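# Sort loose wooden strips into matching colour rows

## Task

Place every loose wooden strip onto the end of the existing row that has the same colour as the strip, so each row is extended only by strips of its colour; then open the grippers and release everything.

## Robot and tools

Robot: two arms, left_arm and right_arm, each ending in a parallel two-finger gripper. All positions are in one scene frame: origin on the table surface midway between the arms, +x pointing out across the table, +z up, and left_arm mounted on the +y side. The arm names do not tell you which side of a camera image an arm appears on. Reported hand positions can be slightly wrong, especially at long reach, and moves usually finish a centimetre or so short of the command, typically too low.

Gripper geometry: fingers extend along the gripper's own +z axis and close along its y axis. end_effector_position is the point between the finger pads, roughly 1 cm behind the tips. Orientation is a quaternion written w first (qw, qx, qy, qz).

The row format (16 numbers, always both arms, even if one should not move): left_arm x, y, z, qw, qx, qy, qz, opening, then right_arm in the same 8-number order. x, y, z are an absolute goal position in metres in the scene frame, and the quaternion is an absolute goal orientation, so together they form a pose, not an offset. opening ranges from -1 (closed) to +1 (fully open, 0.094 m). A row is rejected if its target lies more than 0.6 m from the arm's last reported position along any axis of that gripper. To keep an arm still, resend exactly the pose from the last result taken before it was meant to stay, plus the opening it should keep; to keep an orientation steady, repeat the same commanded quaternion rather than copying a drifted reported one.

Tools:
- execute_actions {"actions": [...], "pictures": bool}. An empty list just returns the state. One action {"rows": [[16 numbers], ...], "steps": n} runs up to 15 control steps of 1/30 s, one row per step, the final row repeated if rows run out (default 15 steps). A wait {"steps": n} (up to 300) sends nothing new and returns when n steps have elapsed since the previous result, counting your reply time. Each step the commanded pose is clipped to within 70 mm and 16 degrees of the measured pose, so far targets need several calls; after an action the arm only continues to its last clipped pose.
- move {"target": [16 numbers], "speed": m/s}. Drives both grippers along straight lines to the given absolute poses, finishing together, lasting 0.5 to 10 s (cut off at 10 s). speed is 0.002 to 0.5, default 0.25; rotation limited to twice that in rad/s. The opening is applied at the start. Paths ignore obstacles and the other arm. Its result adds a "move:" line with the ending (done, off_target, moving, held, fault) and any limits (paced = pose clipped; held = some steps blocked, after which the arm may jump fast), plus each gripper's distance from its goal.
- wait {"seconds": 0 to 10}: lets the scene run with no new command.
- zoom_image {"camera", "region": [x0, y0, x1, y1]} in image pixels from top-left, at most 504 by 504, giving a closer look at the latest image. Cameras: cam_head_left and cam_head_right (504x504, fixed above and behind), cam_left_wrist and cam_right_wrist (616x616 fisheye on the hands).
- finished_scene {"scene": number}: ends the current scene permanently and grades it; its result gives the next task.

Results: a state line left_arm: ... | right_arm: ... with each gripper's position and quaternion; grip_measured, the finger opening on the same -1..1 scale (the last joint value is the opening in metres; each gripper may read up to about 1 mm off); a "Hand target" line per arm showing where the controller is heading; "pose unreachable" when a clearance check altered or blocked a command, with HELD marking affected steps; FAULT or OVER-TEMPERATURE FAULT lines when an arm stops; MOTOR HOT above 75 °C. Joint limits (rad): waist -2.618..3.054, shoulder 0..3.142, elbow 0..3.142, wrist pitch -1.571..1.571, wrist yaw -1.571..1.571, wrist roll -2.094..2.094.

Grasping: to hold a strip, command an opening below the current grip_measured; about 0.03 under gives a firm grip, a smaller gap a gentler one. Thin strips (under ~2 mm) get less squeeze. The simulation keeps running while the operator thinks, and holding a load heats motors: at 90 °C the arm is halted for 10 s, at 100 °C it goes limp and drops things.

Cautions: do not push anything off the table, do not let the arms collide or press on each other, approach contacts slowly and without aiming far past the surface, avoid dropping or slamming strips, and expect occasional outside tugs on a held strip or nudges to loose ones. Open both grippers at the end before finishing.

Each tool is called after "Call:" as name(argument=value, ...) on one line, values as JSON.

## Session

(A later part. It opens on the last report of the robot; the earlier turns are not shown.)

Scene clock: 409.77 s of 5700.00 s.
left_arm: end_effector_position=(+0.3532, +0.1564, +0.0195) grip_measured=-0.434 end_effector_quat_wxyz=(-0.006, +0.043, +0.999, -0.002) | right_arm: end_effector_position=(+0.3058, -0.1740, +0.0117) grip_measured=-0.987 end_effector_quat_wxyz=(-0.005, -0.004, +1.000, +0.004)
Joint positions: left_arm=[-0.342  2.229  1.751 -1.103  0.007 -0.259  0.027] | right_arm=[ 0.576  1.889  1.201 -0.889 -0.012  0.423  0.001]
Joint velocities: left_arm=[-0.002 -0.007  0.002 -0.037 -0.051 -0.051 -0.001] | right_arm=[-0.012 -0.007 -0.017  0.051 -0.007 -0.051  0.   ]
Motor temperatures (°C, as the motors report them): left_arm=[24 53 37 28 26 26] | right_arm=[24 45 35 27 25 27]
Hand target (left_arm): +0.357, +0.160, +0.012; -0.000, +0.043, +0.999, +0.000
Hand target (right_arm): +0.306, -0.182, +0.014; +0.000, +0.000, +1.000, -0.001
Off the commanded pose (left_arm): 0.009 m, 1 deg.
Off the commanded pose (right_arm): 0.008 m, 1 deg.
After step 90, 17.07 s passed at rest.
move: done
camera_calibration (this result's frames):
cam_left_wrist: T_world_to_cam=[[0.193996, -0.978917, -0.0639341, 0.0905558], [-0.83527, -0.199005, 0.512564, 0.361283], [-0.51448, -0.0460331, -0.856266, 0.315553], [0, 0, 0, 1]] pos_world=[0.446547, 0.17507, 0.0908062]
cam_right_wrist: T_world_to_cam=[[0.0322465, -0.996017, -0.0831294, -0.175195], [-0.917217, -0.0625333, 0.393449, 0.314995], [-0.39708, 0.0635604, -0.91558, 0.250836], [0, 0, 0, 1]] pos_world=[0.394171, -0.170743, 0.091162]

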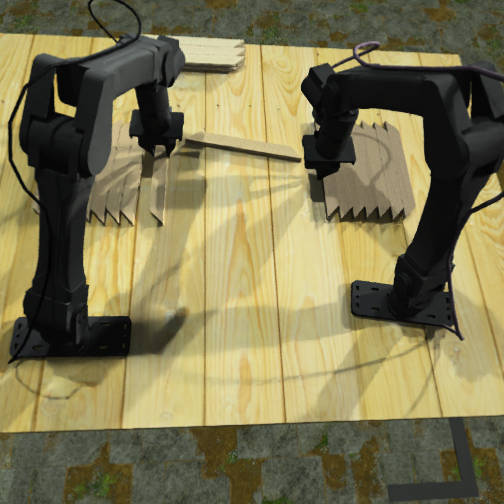

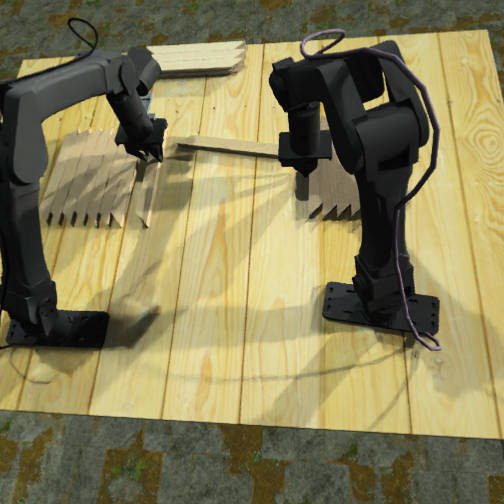

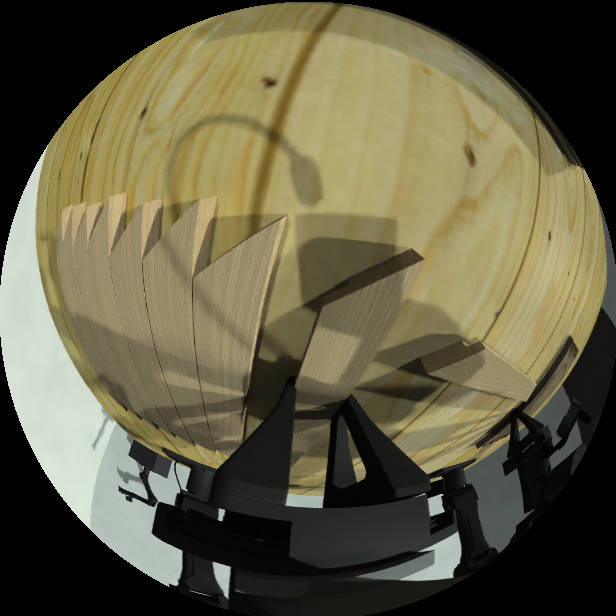

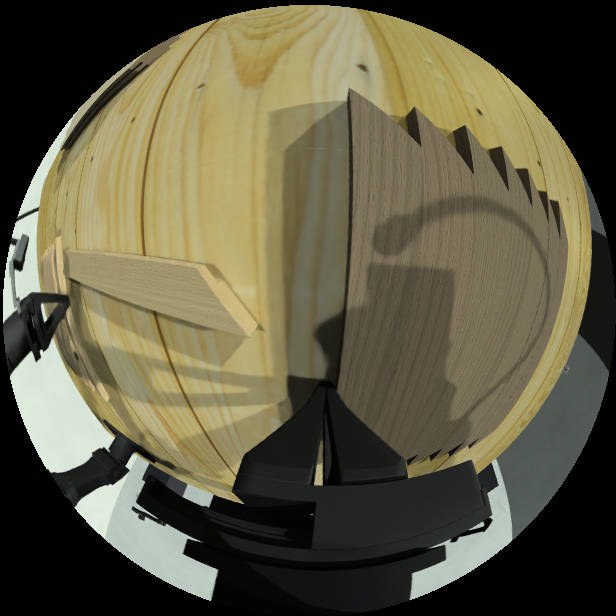

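Call:
move(target=[0.353,0.1565,0.019,0,0.0436,0.999,0,-0.25,0.305,-0.155,0.02,0,0,1,0,-1], speed=0.04)

Call:
move(target=[0.345,0.150,0.065,0,0.0436,0.999,0,-0.25,0.28,-0.17,0.12,0,0,1,0,0.4], speed=0.1)

Call:
move(target=[0.31,0.115,0.06,0,0.0436,0.999,0,-1,0.25,-0.22,0.15,0,0,1,0,0.4], speed=0.12)

Scene clock: 428.27 s of 5700.00 s.
left_arm: end_effector_position=(+0.3531, +0.1563, +0.0195) grip_measured=-0.252 end_effector_quat_wxyz=(-0.006, +0.043, +0.999, -0.002) | right_arm: end_effector_position=(+0.3006, -0.1585, +0.0159) grip_measured=-0.987 end_effector_quat_wxyz=(-0.004, -0.000, +1.000, +0.003)
Joint positions: left_arm=[-0.342  2.229  1.751 -1.103  0.008 -0.259  0.035] | right_arm=[ 0.627  1.889  1.22  -0.907 -0.009  0.481  0.001]
Joint velocities: left_arm=[ 0.002 -0.012  0.012  0.022  0.051 -0.007 -0.   ] | right_arm=[ 0.002  0.007  0.007 -0.051  0.007  0.037 -0.001]
Motor temperatures (°C, as the motors report them): left_arm=[24 53 35 28 26 26] | right_arm=[24 46 34 27 25 27]
Hand target (left_arm): +0.353, +0.156, +0.019; -0.000, +0.044, +0.999, +0.000
Hand target (right_arm): +0.305, -0.155, +0.020; +0.000, -0.000, +1.000, +0.001
Off the commanded pose (left_arm): 0.001 m, 1 deg.
Off the commanded pose (right_arm): 0.007 m, 1 deg.
After step 90, 14.67 s passed at rest.
move: done
camera_calibration (this result's frames):
cam_left_wrist: T_world_to_cam=[[0.193992, -0.978939, -0.0636078, 0.0904963], [-0.835203, -0.198824, 0.512743, 0.361196], [-0.514591, -0.0463424, -0.856183, 0.315624], [0, 0, 0, 1]] pos_world=[0.446533, 0.175032, 0.0907879]
cam_right_wrist: T_world_to_cam=[[0.0248313, -0.996464, -0.080266, -0.157168], [-0.918445, -0.0544456, 0.391783, 0.311192], [-0.394768, 0.0639915, -0.91655, 0.251078], [0, 0, 0, 1]] pos_world=[0.388833, -0.155736, 0.0955909]

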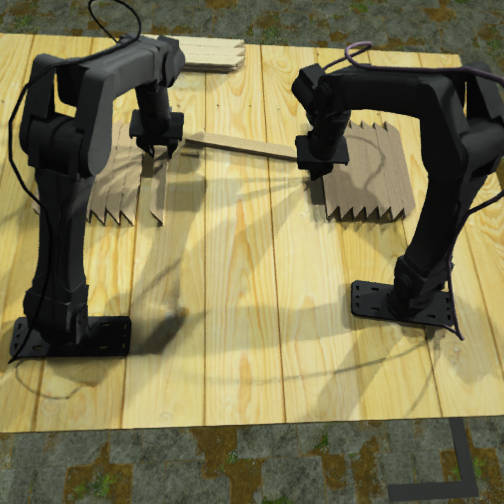

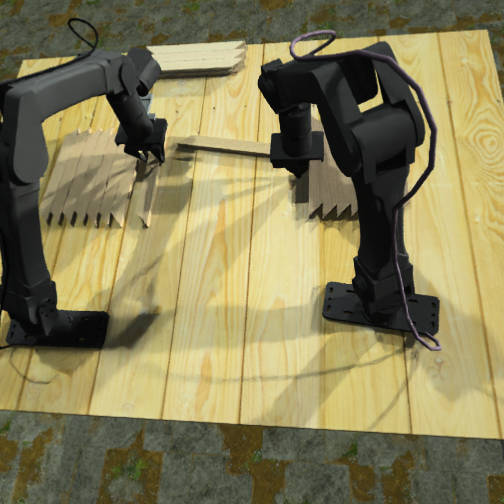

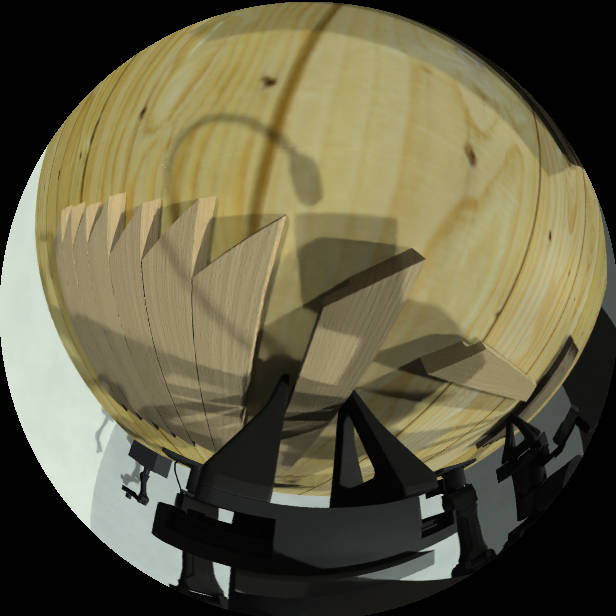

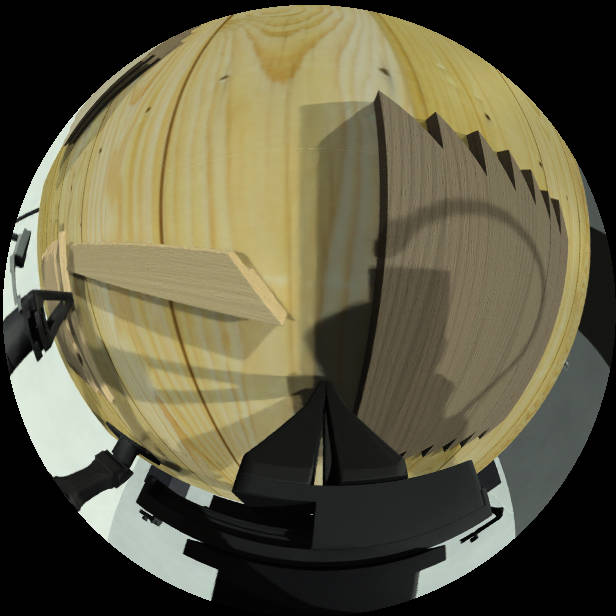

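Scene clock: 429.90 s of 5700.00 s.
left_arm: end_effector_position=(+0.3394, +0.1558, +0.0465) grip_measured=-0.252 end_effector_quat_wxyz=(-0.021, +0.040, +0.999, +0.003) | right_arm: end_effector_position=(+0.2757, -0.1709, +0.1075) grip_measured=+0.397 end_effector_quat_wxyz=(-0.017, -0.001, +1.000, -0.003)
Joint positions: left_arm=[-0.355  2.188  1.792 -1.217  0.008 -0.278  0.035] | right_arm=[ 0.628  1.723  1.388 -1.269 -0.01   0.481  0.066]
Joint velocities: left_arm=[-0.007 -0.022 -0.002 -0.007 -0.022  0.007 -0.001] | right_arm=[-0.007  0.017 -0.002  0.022 -0.066  0.066  0.001]
Motor temperatures (°C, as the motors report them): left_arm=[24 54 35 28 26 26] | right_arm=[24 46 35 27 25 27]
Hand target (left_arm): +0.344, +0.150, +0.065; +0.000, +0.043, +0.999, -0.000
Hand target (right_arm): +0.280, -0.170, +0.120; +0.000, +0.000, +1.000, +0.000
Off the commanded pose (left_arm): 0.020 m, 2 deg.
Off the commanded pose (right_arm): 0.013 m, 2 deg.
move: off_target (left_arm, right_arm)
camera_calibration (this result's frames):
cam_left_wrist: T_world_to_cam=[[0.197787, -0.97691, -0.0807959, 0.0935059], [-0.818214, -0.209923, 0.535218, 0.330729], [-0.539821, -0.0397508, -0.840841, 0.33847], [0, 0, 0, 1]] pos_world=[0.434826, 0.174229, 0.115142]
cam_right_wrist: T_world_to_cam=[[0.0236639, -0.997312, -0.0693411, -0.162505], [-0.908162, -0.0504422, 0.415568, 0.24705], [-0.417949, 0.053139, -0.906915, 0.329392], [0, 0, 0, 1]] pos_world=[0.365876, -0.16711, 0.184796]

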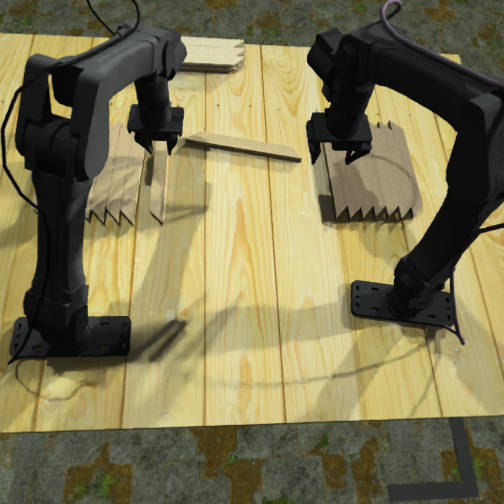

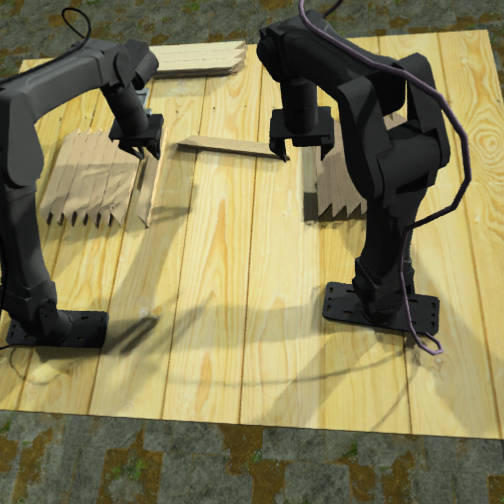

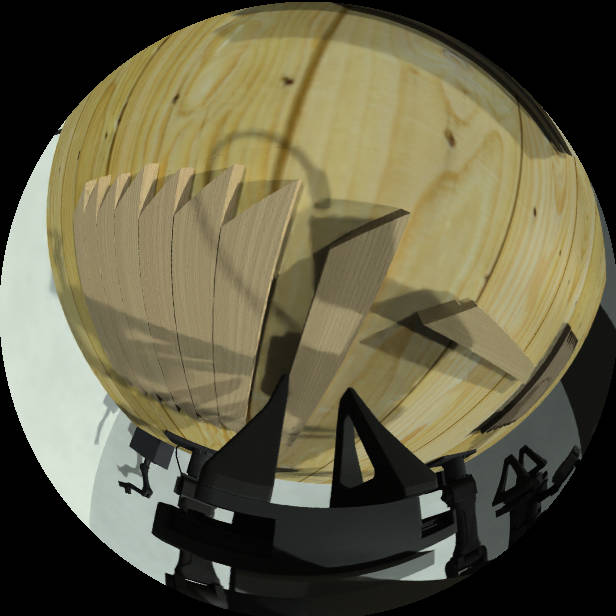

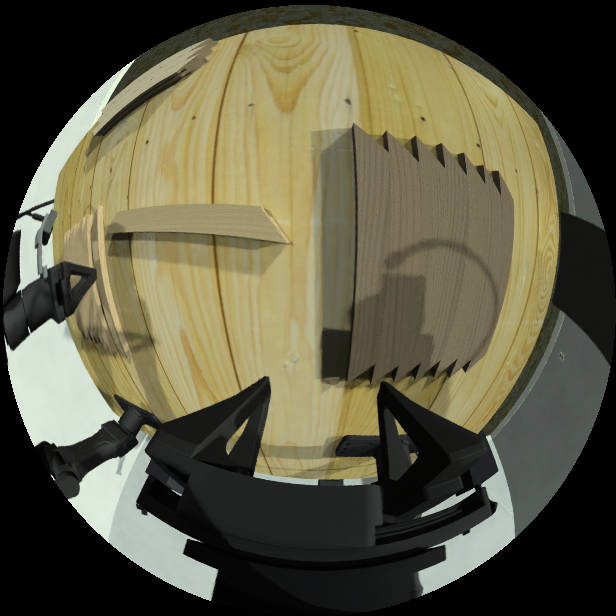

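Scene clock: 430.93 s of 5700.00 s.
left_arm: end_effector_position=(+0.3064, +0.1179, +0.0513) grip_measured=-0.988 end_effector_quat_wxyz=(-0.018, +0.044, +0.999, +0.004) | right_arm: end_effector_position=(+0.2556, -0.2144, +0.1486) grip_measured=+0.397 end_effector_quat_wxyz=(+0.002, -0.001, +1.000, +0.004)
Joint positions: left_arm=[-0.474  2.118  1.701 -1.19   0.008 -0.389  0.001] | right_arm=[ 0.52   1.543  1.361 -1.382 -0.006  0.374  0.066]
Joint velocities: left_arm=[-0.022  0.017 -0.022 -0.022 -0.037  0.007 -0.001] | right_arm=[-0.002  0.007  0.002  0.051 -0.022 -0.022 -0.   ]
Motor temperatures (°C, as the motors report them): left_arm=[24 54 35 28 26 26] | right_arm=[24 46 35 27 25 27]
Hand target (left_arm): +0.309, +0.115, +0.060; +0.000, +0.043, +0.999, -0.001
Hand target (right_arm): +0.251, -0.220, +0.150; +0.000, -0.000, +1.000, -0.001
Off the commanded pose (left_arm): 0.010 m, 2 deg.
Off the commanded pose (right_arm): 0.008 m, 1 deg.
move: done
camera_calibration (this result's frames):
cam_left_wrist: T_world_to_cam=[[0.190775, -0.978259, -0.0813331, 0.0657698], [-0.823311, -0.204576, 0.529441, 0.294362], [-0.534569, -0.0340415, -0.844439, 0.321057], [0, 0, 0, 1]] pos_world=[0.401431, 0.135488, 0.120615]
cam_right_wrist: T_world_to_cam=[[0.0262254, -0.996199, -0.0830652, -0.200993], [-0.923225, -0.0560027, 0.380157, 0.217429], [-0.383364, 0.066718, -0.921184, 0.356834], [0, 0, 0, 1]] pos_world=[0.342804, -0.211859, 0.229357]

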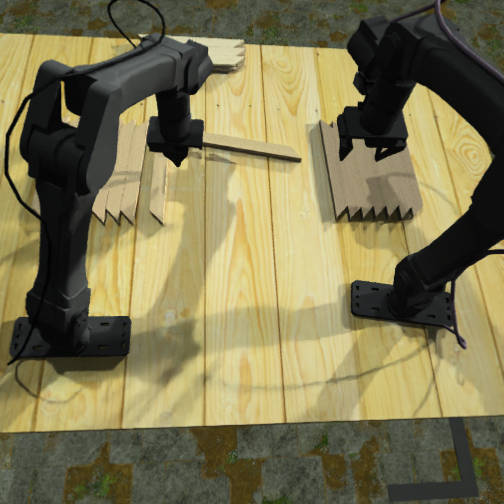

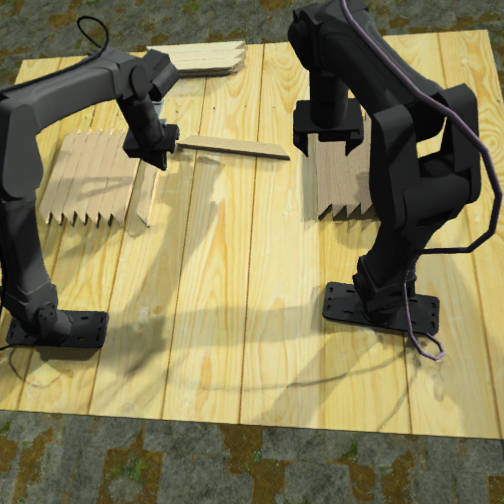

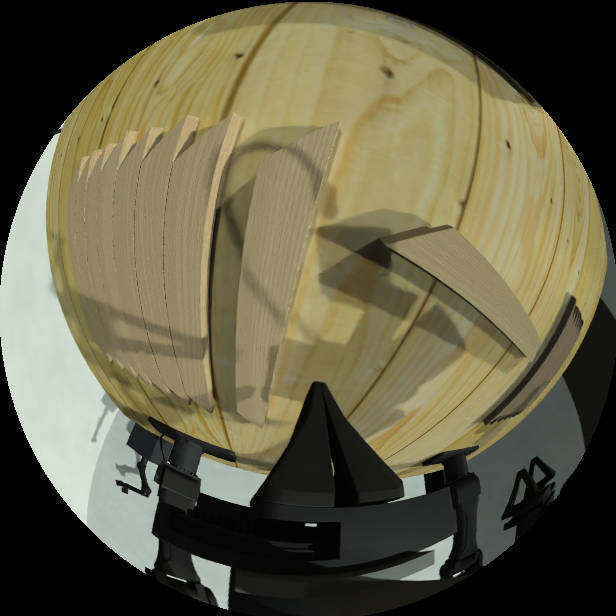

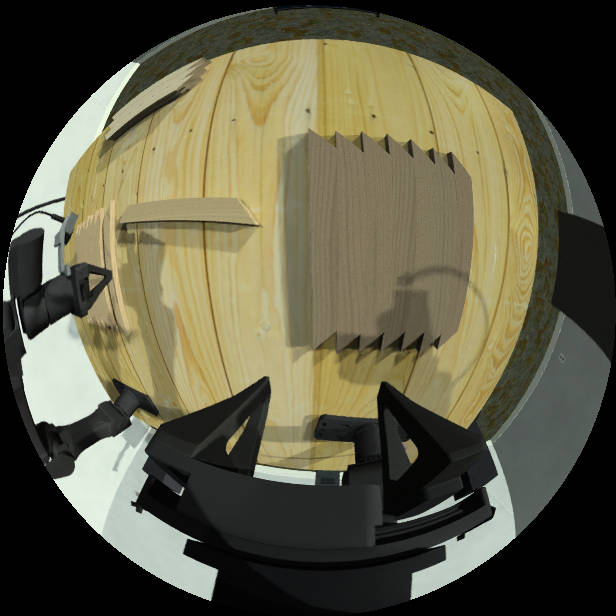

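Call:
move(target=[0.312,0.125,0.012,0,0.0436,0.999,0,-1,0.25,-0.22,0.15,0,0,1,0,0.4], speed=0.06)

Call:
move(target=[0.308,0.179,0.014,0,0.0436,0.999,0,-1,0.25,-0.22,0.15,0,0,1,0,0.4], speed=0.013)

Scene clock: 483.80 s of 5700.00 s.
left_arm: end_effector_position=(+0.3061, +0.1206, +0.0184) grip_measured=-0.988 end_effector_quat_wxyz=(-0.008, +0.047, +0.999, -0.000) | right_arm: end_effector_position=(+0.2553, -0.2145, +0.1486) grip_measured=+0.397 end_effector_quat_wxyz=(+0.001, -0.002, +1.000, +0.004)
Joint positions: left_arm=[-0.468  2.123  1.574 -1.037  0.008 -0.378  0.001] | right_arm=[ 0.52   1.543  1.361 -1.383 -0.006  0.372  0.066]
Joint velocities: left_arm=[0.002 0.017 0.002 0.022 0.022 0.037 0.001] | right_arm=[-0.002 -0.012 -0.007 -0.051 -0.037 -0.037 -0.002]
Motor temperatures (°C, as the motors report them): left_arm=[24 59 35 28 26 26] | right_arm=[24 44 34 27 25 27]
Hand target (left_arm): +0.313, +0.125, +0.012; -0.000, +0.043, +0.999, +0.001
Hand target (right_arm): +0.250, -0.220, +0.150; -0.000, -0.000, +1.000, -0.000
Off the commanded pose (left_arm): 0.010 m, 1 deg.
Off the commanded pose (right_arm): 0.008 m, 1 deg.
After step 90, 48.87 s passed at rest.
move: done
camera_calibration (this result's frames):
cam_left_wrist: T_world_to_cam=[[0.186612, -0.9801, -0.0676754, 0.066992], [-0.834529, -0.19449, 0.515494, 0.314621], [-0.518398, -0.0397203, -0.854216, 0.289126], [0, 0, 0, 1]] pos_world=[0.399941, 0.138334, 0.0893244]
cam_right_wrist: T_world_to_cam=[[0.0284188, -0.996172, -0.082669, -0.201703], [-0.922696, -0.0579528, 0.381147, 0.216479], [-0.384479, 0.0654466, -0.920811, 0.356694], [0, 0, 0, 1]] pos_world=[0.342618, -0.21173, 0.229263]

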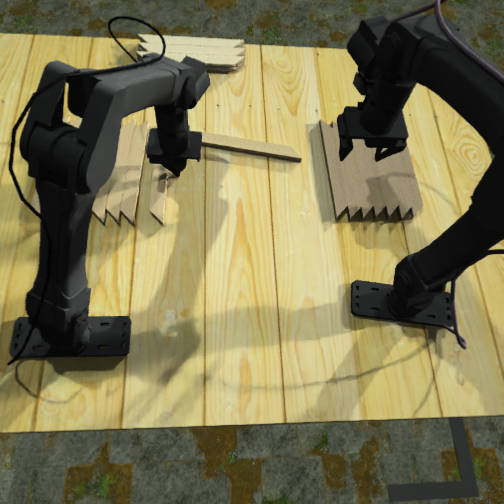

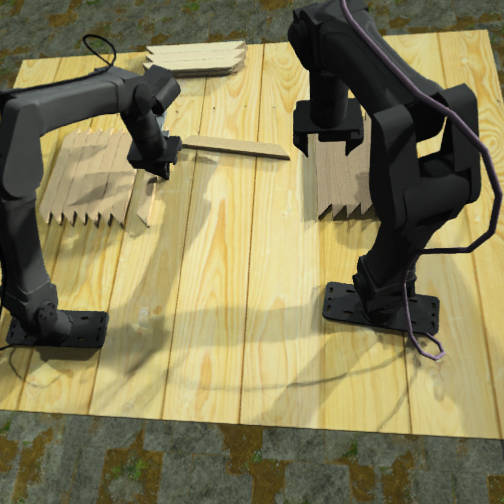

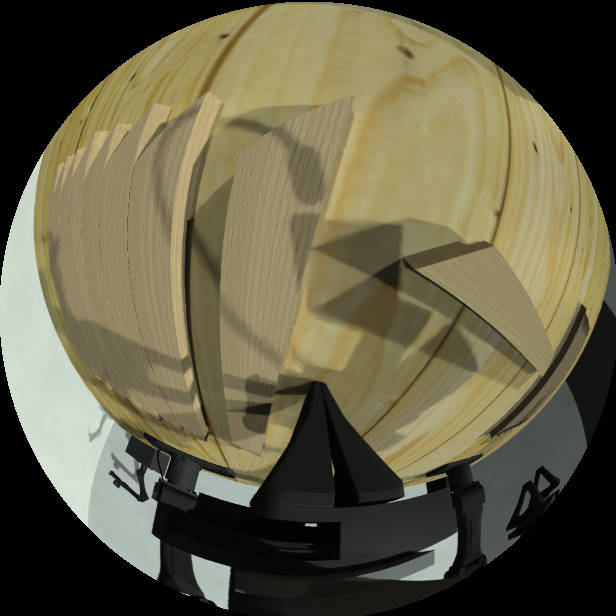

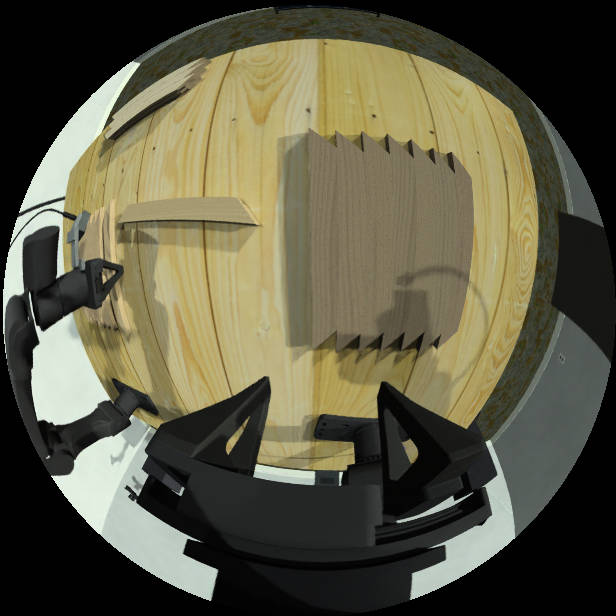

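Scene clock: 488.53 s of 5700.00 s.
left_arm: end_effector_position=(+0.3113, +0.1641, +0.0175) grip_measured=-0.988 end_effector_quat_wxyz=(+0.002, +0.052, +0.999, -0.014) | right_arm: end_effector_position=(+0.2553, -0.2145, +0.1486) grip_measured=+0.397 end_effector_quat_wxyz=(+0.001, -0.002, +1.000, +0.004)
Joint positions: left_arm=[-0.352  2.052  1.461 -0.966  0.026 -0.251  0.001] | right_arm=[ 0.52   1.543  1.361 -1.383 -0.006  0.372  0.066]
Joint velocities: left_arm=[-0.007  0.007 -0.007  0.037 -0.037  0.007 -0.   ] | right_arm=[-0.007 -0.002  0.002 -0.007  0.022 -0.007 -0.001]
Motor temperatures (°C, as the motors report them): left_arm=[24 58 35 28 26 26] | right_arm=[24 43 34 27 25 27]
Hand target (left_arm): +0.309, +0.179, +0.014; -0.001, +0.044, +0.999, +0.001
Hand target (right_arm): +0.250, -0.220, +0.150; -0.000, +0.000, +1.000, -0.000
Off the commanded pose (left_arm): 0.016 m, 2 deg.
Off the commanded pose (right_arm): 0.008 m, 1 deg.
move: off_target (left_arm)
camera_calibration (this result's frames):
cam_left_wrist: T_world_to_cam=[[0.177904, -0.983391, -0.035941, 0.11128], [-0.846366, -0.171543, 0.50422, 0.328018], [-0.502011, -0.0592833, -0.862827, 0.291049], [0, 0, 0, 1]] pos_world=[0.403936, 0.182955, 0.0897317]
cam_right_wrist: T_world_to_cam=[[0.0284188, -0.996172, -0.082669, -0.201703], [-0.922696, -0.0579528, 0.381147, 0.216479], [-0.384479, 0.0654466, -0.920811, 0.356694], [0, 0, 0, 1]] pos_world=[0.342618, -0.21173, 0.229263]

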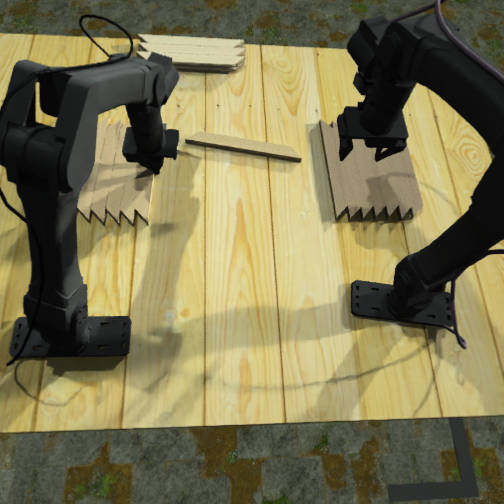

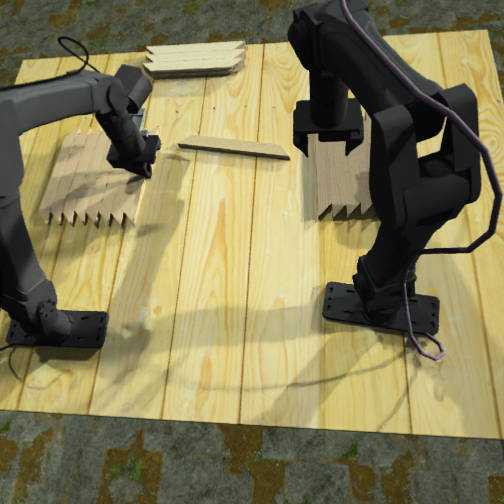

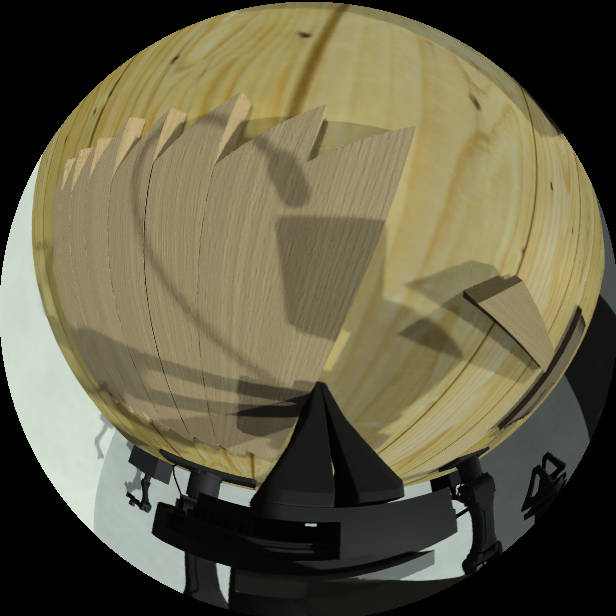

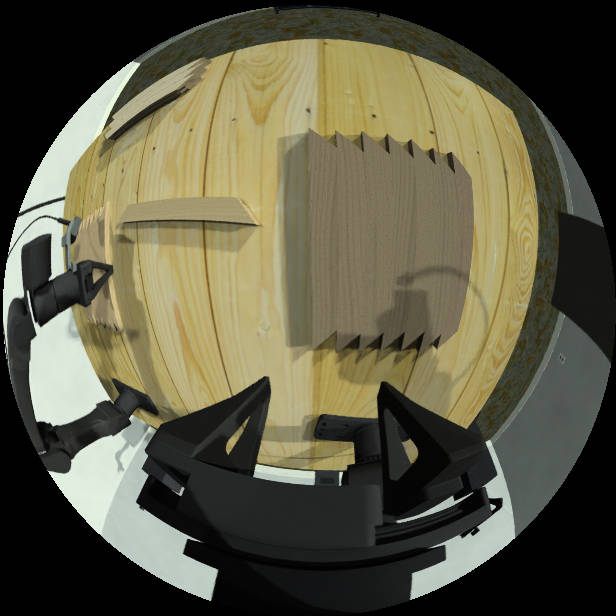

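Call:
move(target=[0.31,0.145,0.03,0,0.0436,0.999,0,-1,0.22,-0.27,0.15,0,0,1,0,0.4], speed=0.06)

Call:
move(target=[0.39,0.047,0.075,0,0.768,0.640,0,0.4,0.22,-0.27,0.15,0,0,1,0,0.4], speed=0.12)

Scene clock: 523.43 s of 5700.00 s.
left_arm: end_effector_position=(+0.3053, +0.1486, +0.0251) grip_measured=-0.988 end_effector_quat_wxyz=(-0.007, +0.041, +0.999, -0.005) | right_arm: end_effector_position=(+0.2262, -0.2661, +0.1484) grip_measured=+0.397 end_effector_quat_wxyz=(-0.001, -0.002, +1.000, +0.002)
Joint positions: left_arm=[-0.4    2.063  1.51  -1.026  0.015 -0.322  0.001] | right_arm=[ 0.354  1.385  1.219 -1.406 -0.004  0.206  0.066]
Joint velocities: left_arm=[ 0.022  0.002  0.012 -0.066  0.022  0.007 -0.   ] | right_arm=[ 0.002 -0.007 -0.032 -0.051  0.051  0.007 -0.   ]
Motor temperatures (°C, as the motors report them): left_arm=[24 55 34 27 26 26] | right_arm=[24 43 34 27 25 27]
Hand target (left_arm): +0.309, +0.145, +0.030; +0.000, +0.044, +0.999, -0.001
Hand target (right_arm): +0.221, -0.271, +0.150; +0.000, +0.000, +1.000, -0.001
Off the commanded pose (left_arm): 0.008 m, 1 deg.
Off the commanded pose (right_arm): 0.008 m, 0 deg.
After step 90, 30.20 s passed at rest.
move: done
camera_calibration (this result's frames):
cam_left_wrist: T_world_to_cam=[[0.199152, -0.978281, -0.0574938, 0.0906857], [-0.833007, -0.199897, 0.515888, 0.316306], [-0.516176, -0.0548474, -0.854724, 0.297084], [0, 0, 0, 1]] pos_world=[0.398773, 0.168239, 0.0959602]
cam_right_wrist: T_world_to_cam=[[0.0280996, -0.99649, -0.0788555, -0.252806], [-0.921217, -0.0564381, 0.384934, 0.1862], [-0.388033, 0.0618266, -0.919569, 0.348321], [0, 0, 0, 1]] pos_world=[0.313794, -0.262946, 0.228695]

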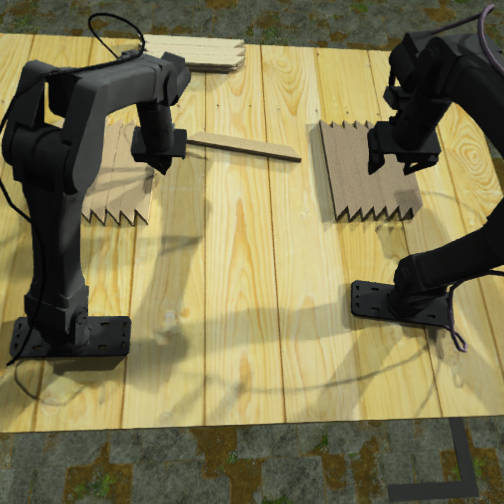

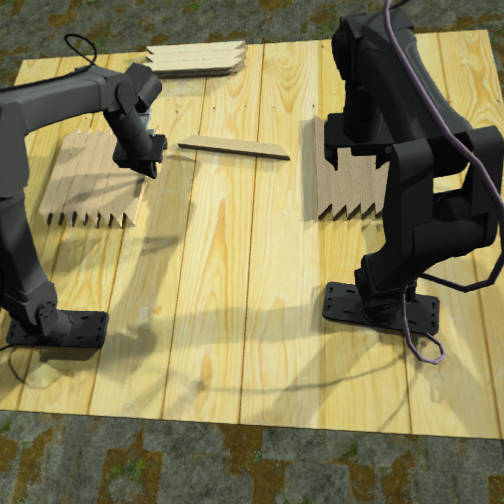

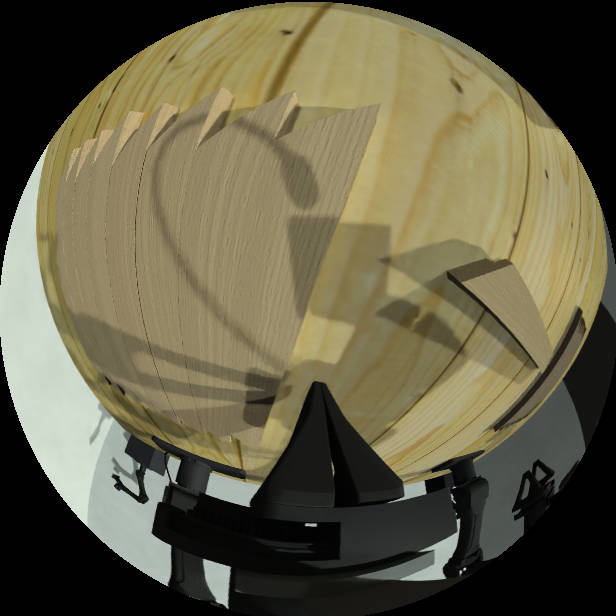

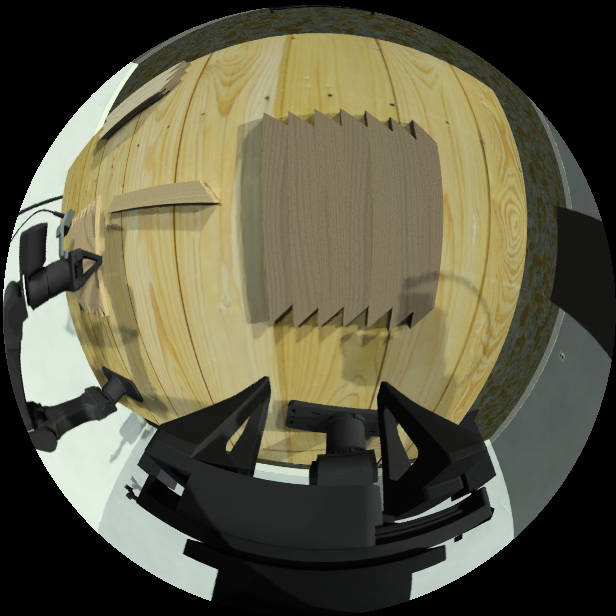

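Scene clock: 530.80 s of 5700.00 s.
left_arm: end_effector_position=(+0.3870, +0.0516, +0.0702) grip_measured=+0.398 end_effector_quat_wxyz=(+0.016, +0.761, +0.648, +0.002) | right_arm: end_effector_position=(+0.2262, -0.2661, +0.1484) grip_measured=+0.397 end_effector_quat_wxyz=(-0.001, -0.002, +1.000, +0.002)
Joint positions: left_arm=[-0.518  2.614  2.642 -1.567  0.007  1.21   0.066] | right_arm=[ 0.354  1.385  1.219 -1.406 -0.004  0.206  0.066]
Joint velocities: left_arm=[-0.002  0.027 -0.007  0.037 -0.022 -0.007 -0.001] | right_arm=[ 0.012 -0.022 -0.007 -0.022 -0.022 -0.11  -0.001]
Motor temperatures (°C, as the motors report them): left_arm=[24 56 35 27 26 26] | right_arm=[24 43 34 27 25 27]
Hand target (left_arm): +0.385, +0.047, +0.076; +0.020, +0.768, +0.640, +0.007
Hand target (right_arm): +0.220, -0.270, +0.150; -0.000, +0.000, +1.000, -0.000
Off the commanded pose (left_arm): 0.007 m, 2 deg.
Off the commanded pose (right_arm): 0.008 m, 0 deg.
joint sent to its limit (left arm) — the command would take joint 4 (wrist pitch) past its lower limit, so that joint was sent only as far as its limit.
move: done
camera_calibration (this result's frames):
cam_left_wrist: T_world_to_cam=[[-0.988579, -0.12366, -0.0861411, 0.399729], [-0.149933, 0.864795, 0.479218, 0.0249427], [0.0152344, 0.48666, -0.873458, 0.140227], [0, 0, 0, 1]] pos_world=[0.396767, -0.0403829, 0.144963]
cam_right_wrist: T_world_to_cam=[[0.0280996, -0.99649, -0.0788555, -0.252806], [-0.921217, -0.0564381, 0.384934, 0.1862], [-0.388033, 0.0618266, -0.919569, 0.348321], [0, 0, 0, 1]] pos_world=[0.313794, -0.262946, 0.228695]

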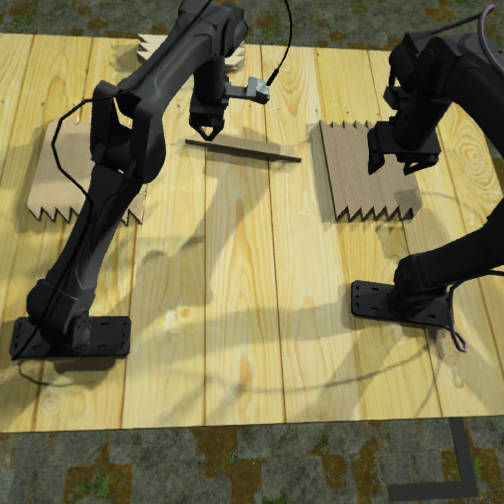

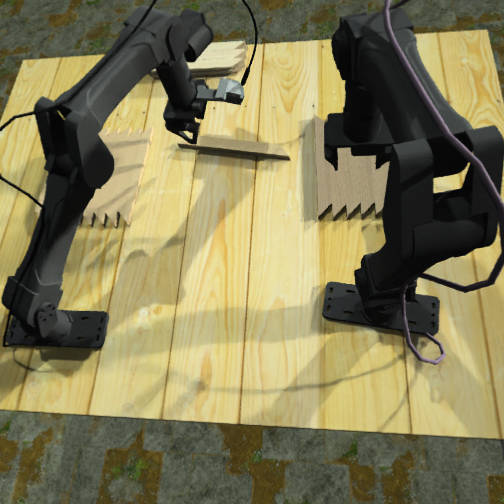

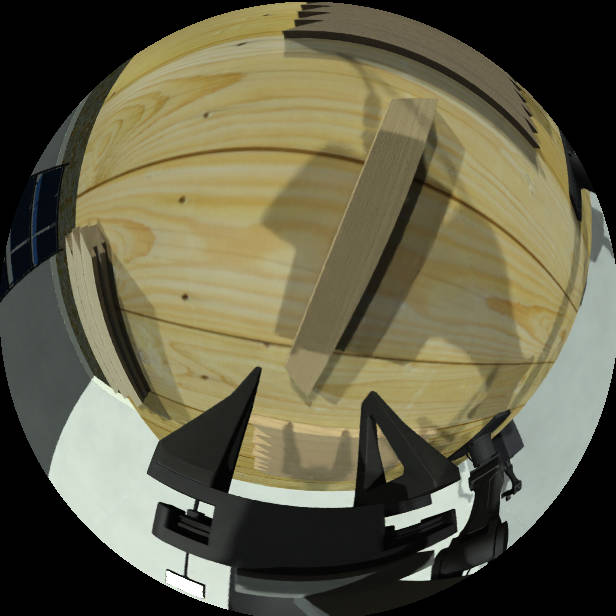

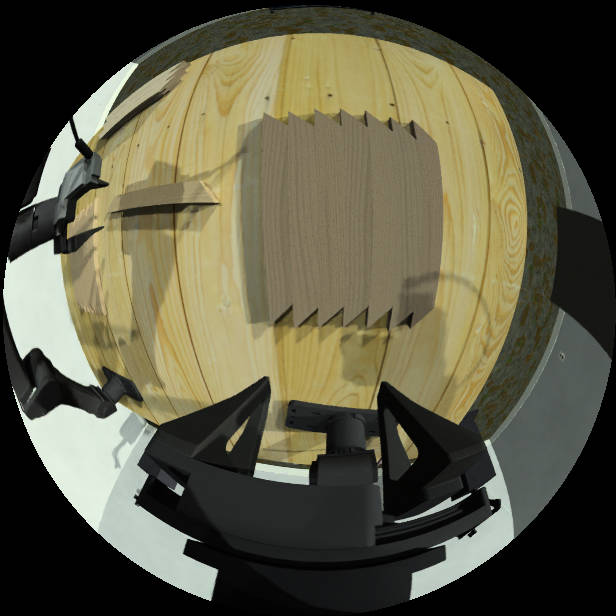

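Call:
zoom_image(camera="cam_left_wrist", region=[180,60,500,480])

Region (180, 60, 500, 480) of cam_left_wrist's 616x616 image, scaled by 1.200, with more detail than that image has; it fills the left 384 columns of this view, and the rest is white.

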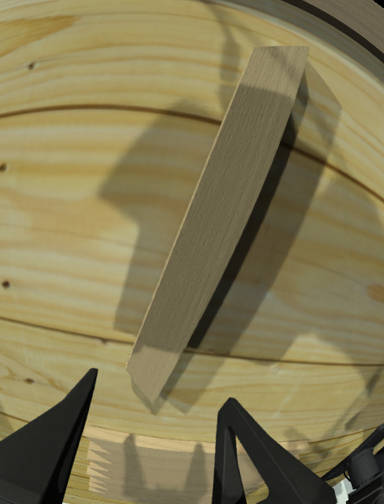

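Call:
move(target=[0.391,0.050,0.012,0,0.768,0.640,0,0.4,0.22,-0.27,0.15,0,0,1,0,0.4], speed=0.05)

Scene clock: 572.27 s of 5700.00 s.
left_arm: end_effector_position=(+0.3904, +0.0499, +0.0221) grip_measured=+0.398 end_effector_quat_wxyz=(+0.002, +0.766, +0.643, -0.003) | right_arm: end_effector_position=(+0.2262, -0.2661, +0.1484) grip_measured=+0.397 end_effector_quat_wxyz=(-0.001, -0.002, +1.000, +0.002)
Joint positions: left_arm=[-0.518  2.642  2.502 -1.43   0.006  1.224  0.066] | right_arm=[ 0.354  1.385  1.219 -1.406 -0.004  0.206  0.066]
Joint velocities: left_arm=[ 0.017 -0.012  0.007 -0.022 -0.022 -0.037 -0.001] | right_arm=[-0.002  0.002 -0.022 -0.007  0.037 -0.022 -0.   ]
Motor temperatures (°C, as the motors report them): left_arm=[24 62 37 27 26 26] | right_arm=[24 42 34 27 25 27]
Hand target (left_arm): +0.392, +0.049, +0.012; -0.000, +0.768, +0.640, -0.000
Hand target (right_arm): +0.220, -0.270, +0.150; -0.000, +0.000, +1.000, -0.000
Off the commanded pose (left_arm): 0.010 m, 1 deg.
Off the commanded pose (right_arm): 0.008 m, 0 deg.
After step 90, 37.07 s passed at rest.
move: done
camera_calibration (this result's frames):
cam_left_wrist: T_world_to_cam=[[-0.992167, -0.108107, -0.0625905, 0.398855], [-0.124918, 0.858803, 0.496843, 0.0401357], [0.000040958, 0.50077, -0.86558, 0.104066], [0, 0, 0, 1]] pos_world=[0.40074, -0.0434628, 0.0951006]
cam_right_wrist: T_world_to_cam=[[0.0280996, -0.99649, -0.0788555, -0.252806], [-0.921217, -0.0564381, 0.384934, 0.1862], [-0.388033, 0.0618266, -0.919569, 0.348321], [0, 0, 0, 1]] pos_world=[0.313794, -0.262946, 0.228695]

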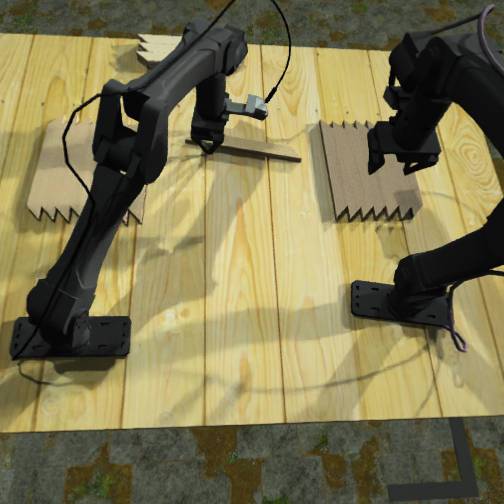

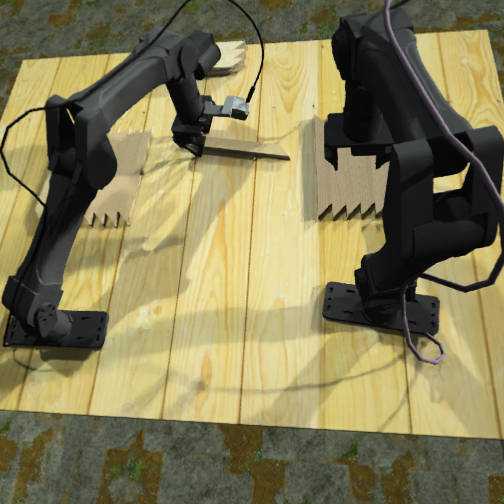

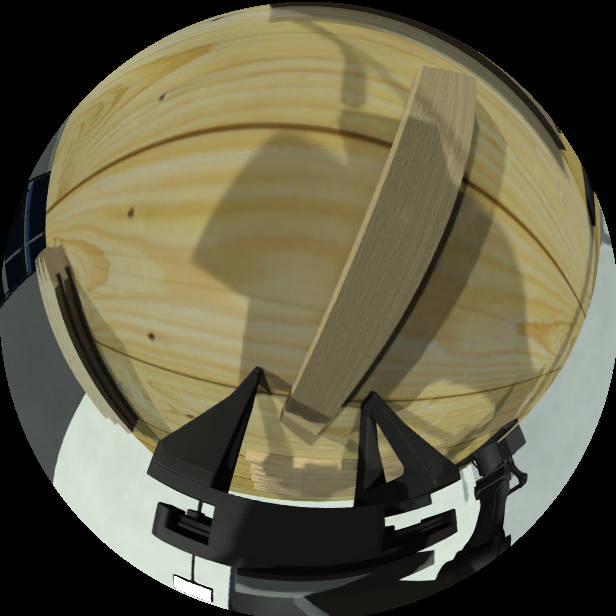

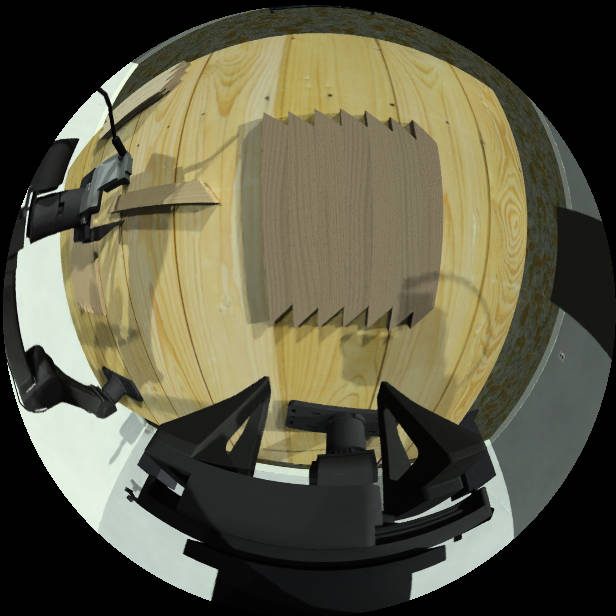

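Call:
move(target=[0.388,0.026,0.012,0,0.768,0.640,0,0.4,0.22,-0.27,0.15,0,0,1,0,0.4], speed=0.03)

Scene clock: 588.03 s of 5700.00 s.
left_arm: end_effector_position=(+0.3957, +0.0356, +0.0212) grip_measured=+0.398 end_effector_quat_wxyz=(+0.009, +0.763, +0.647, +0.011) | right_arm: end_effector_position=(+0.2262, -0.2661, +0.1484) grip_measured=+0.397 end_effector_quat_wxyz=(-0.001, -0.002, +1.000, +0.002)
Joint positions: left_arm=[-0.543  2.71   2.632 -1.468 -0.014  1.188  0.066] | right_arm=[ 0.354  1.385  1.219 -1.406 -0.004  0.206  0.066]
Joint velocities: left_arm=[ 0.027  0.037  0.042  0.022  0.022 -0.022 -0.   ] | right_arm=[-0.007  0.002  0.032 -0.037 -0.066 -0.022 -0.   ]
Motor temperatures (°C, as the motors report them): left_arm=[24 63 35 27 26 26] | right_arm=[24 42 34 27 25 27]
Hand target (left_arm): +0.387, +0.026, +0.012; +0.001, +0.768, +0.640, +0.000
Hand target (right_arm): +0.220, -0.270, +0.150; -0.000, +0.000, +1.000, -0.000
Off the commanded pose (left_arm): 0.015 m, 2 deg.
Off the commanded pose (right_arm): 0.008 m, 0 deg.
After step 90, 11.63 s passed at rest.
move: off_target (left_arm)
camera_calibration (this result's frames):
cam_left_wrist: T_world_to_cam=[[-0.988681, -0.118143, -0.092477, 0.402074], [-0.148658, 0.854642, 0.497482, 0.0630286], [0.0202607, 0.505599, -0.862531, 0.102144], [0, 0, 0, 1]] pos_world=[0.404823, -0.0580087, 0.0939296]
cam_right_wrist: T_world_to_cam=[[0.0280996, -0.99649, -0.0788555, -0.252806], [-0.921217, -0.0564381, 0.384934, 0.1862], [-0.388033, 0.0618266, -0.919569, 0.348321], [0, 0, 0, 1]] pos_world=[0.313794, -0.262946, 0.228695]

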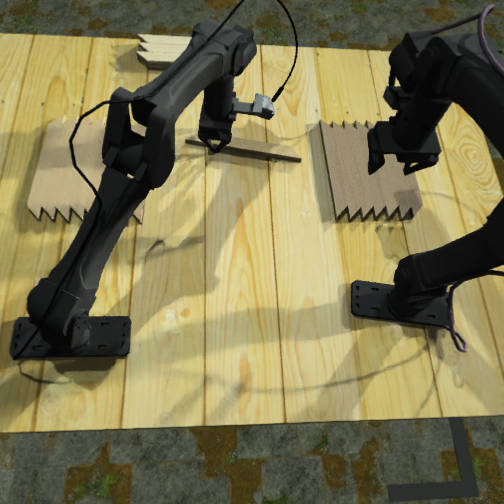

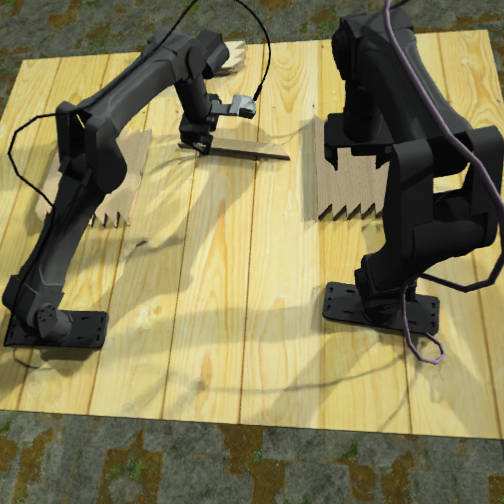

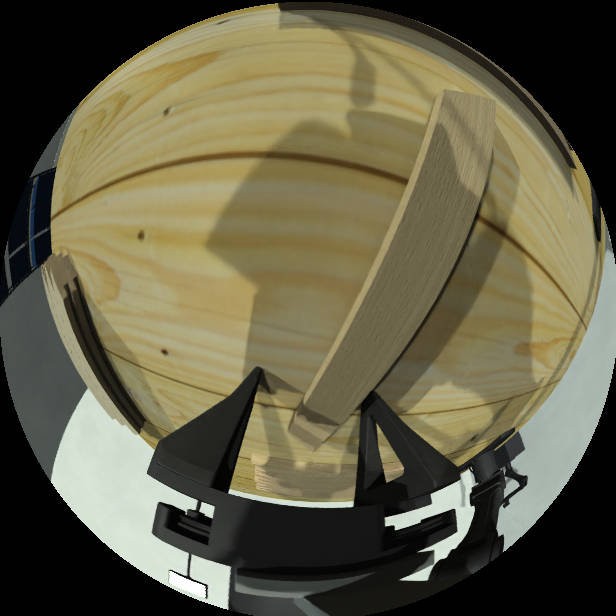

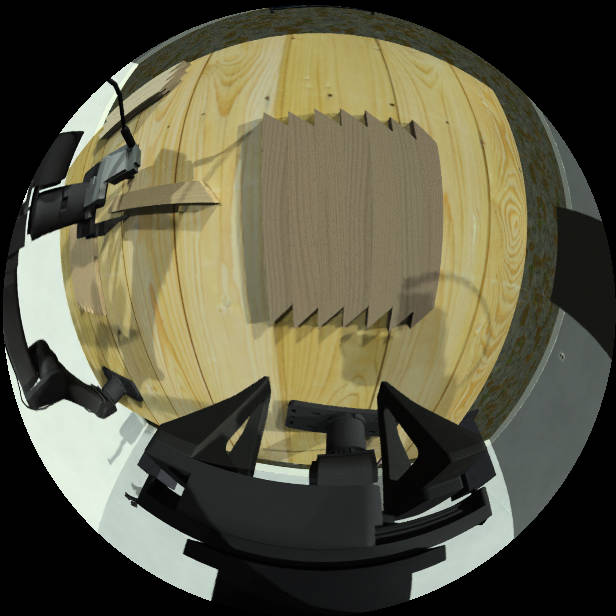

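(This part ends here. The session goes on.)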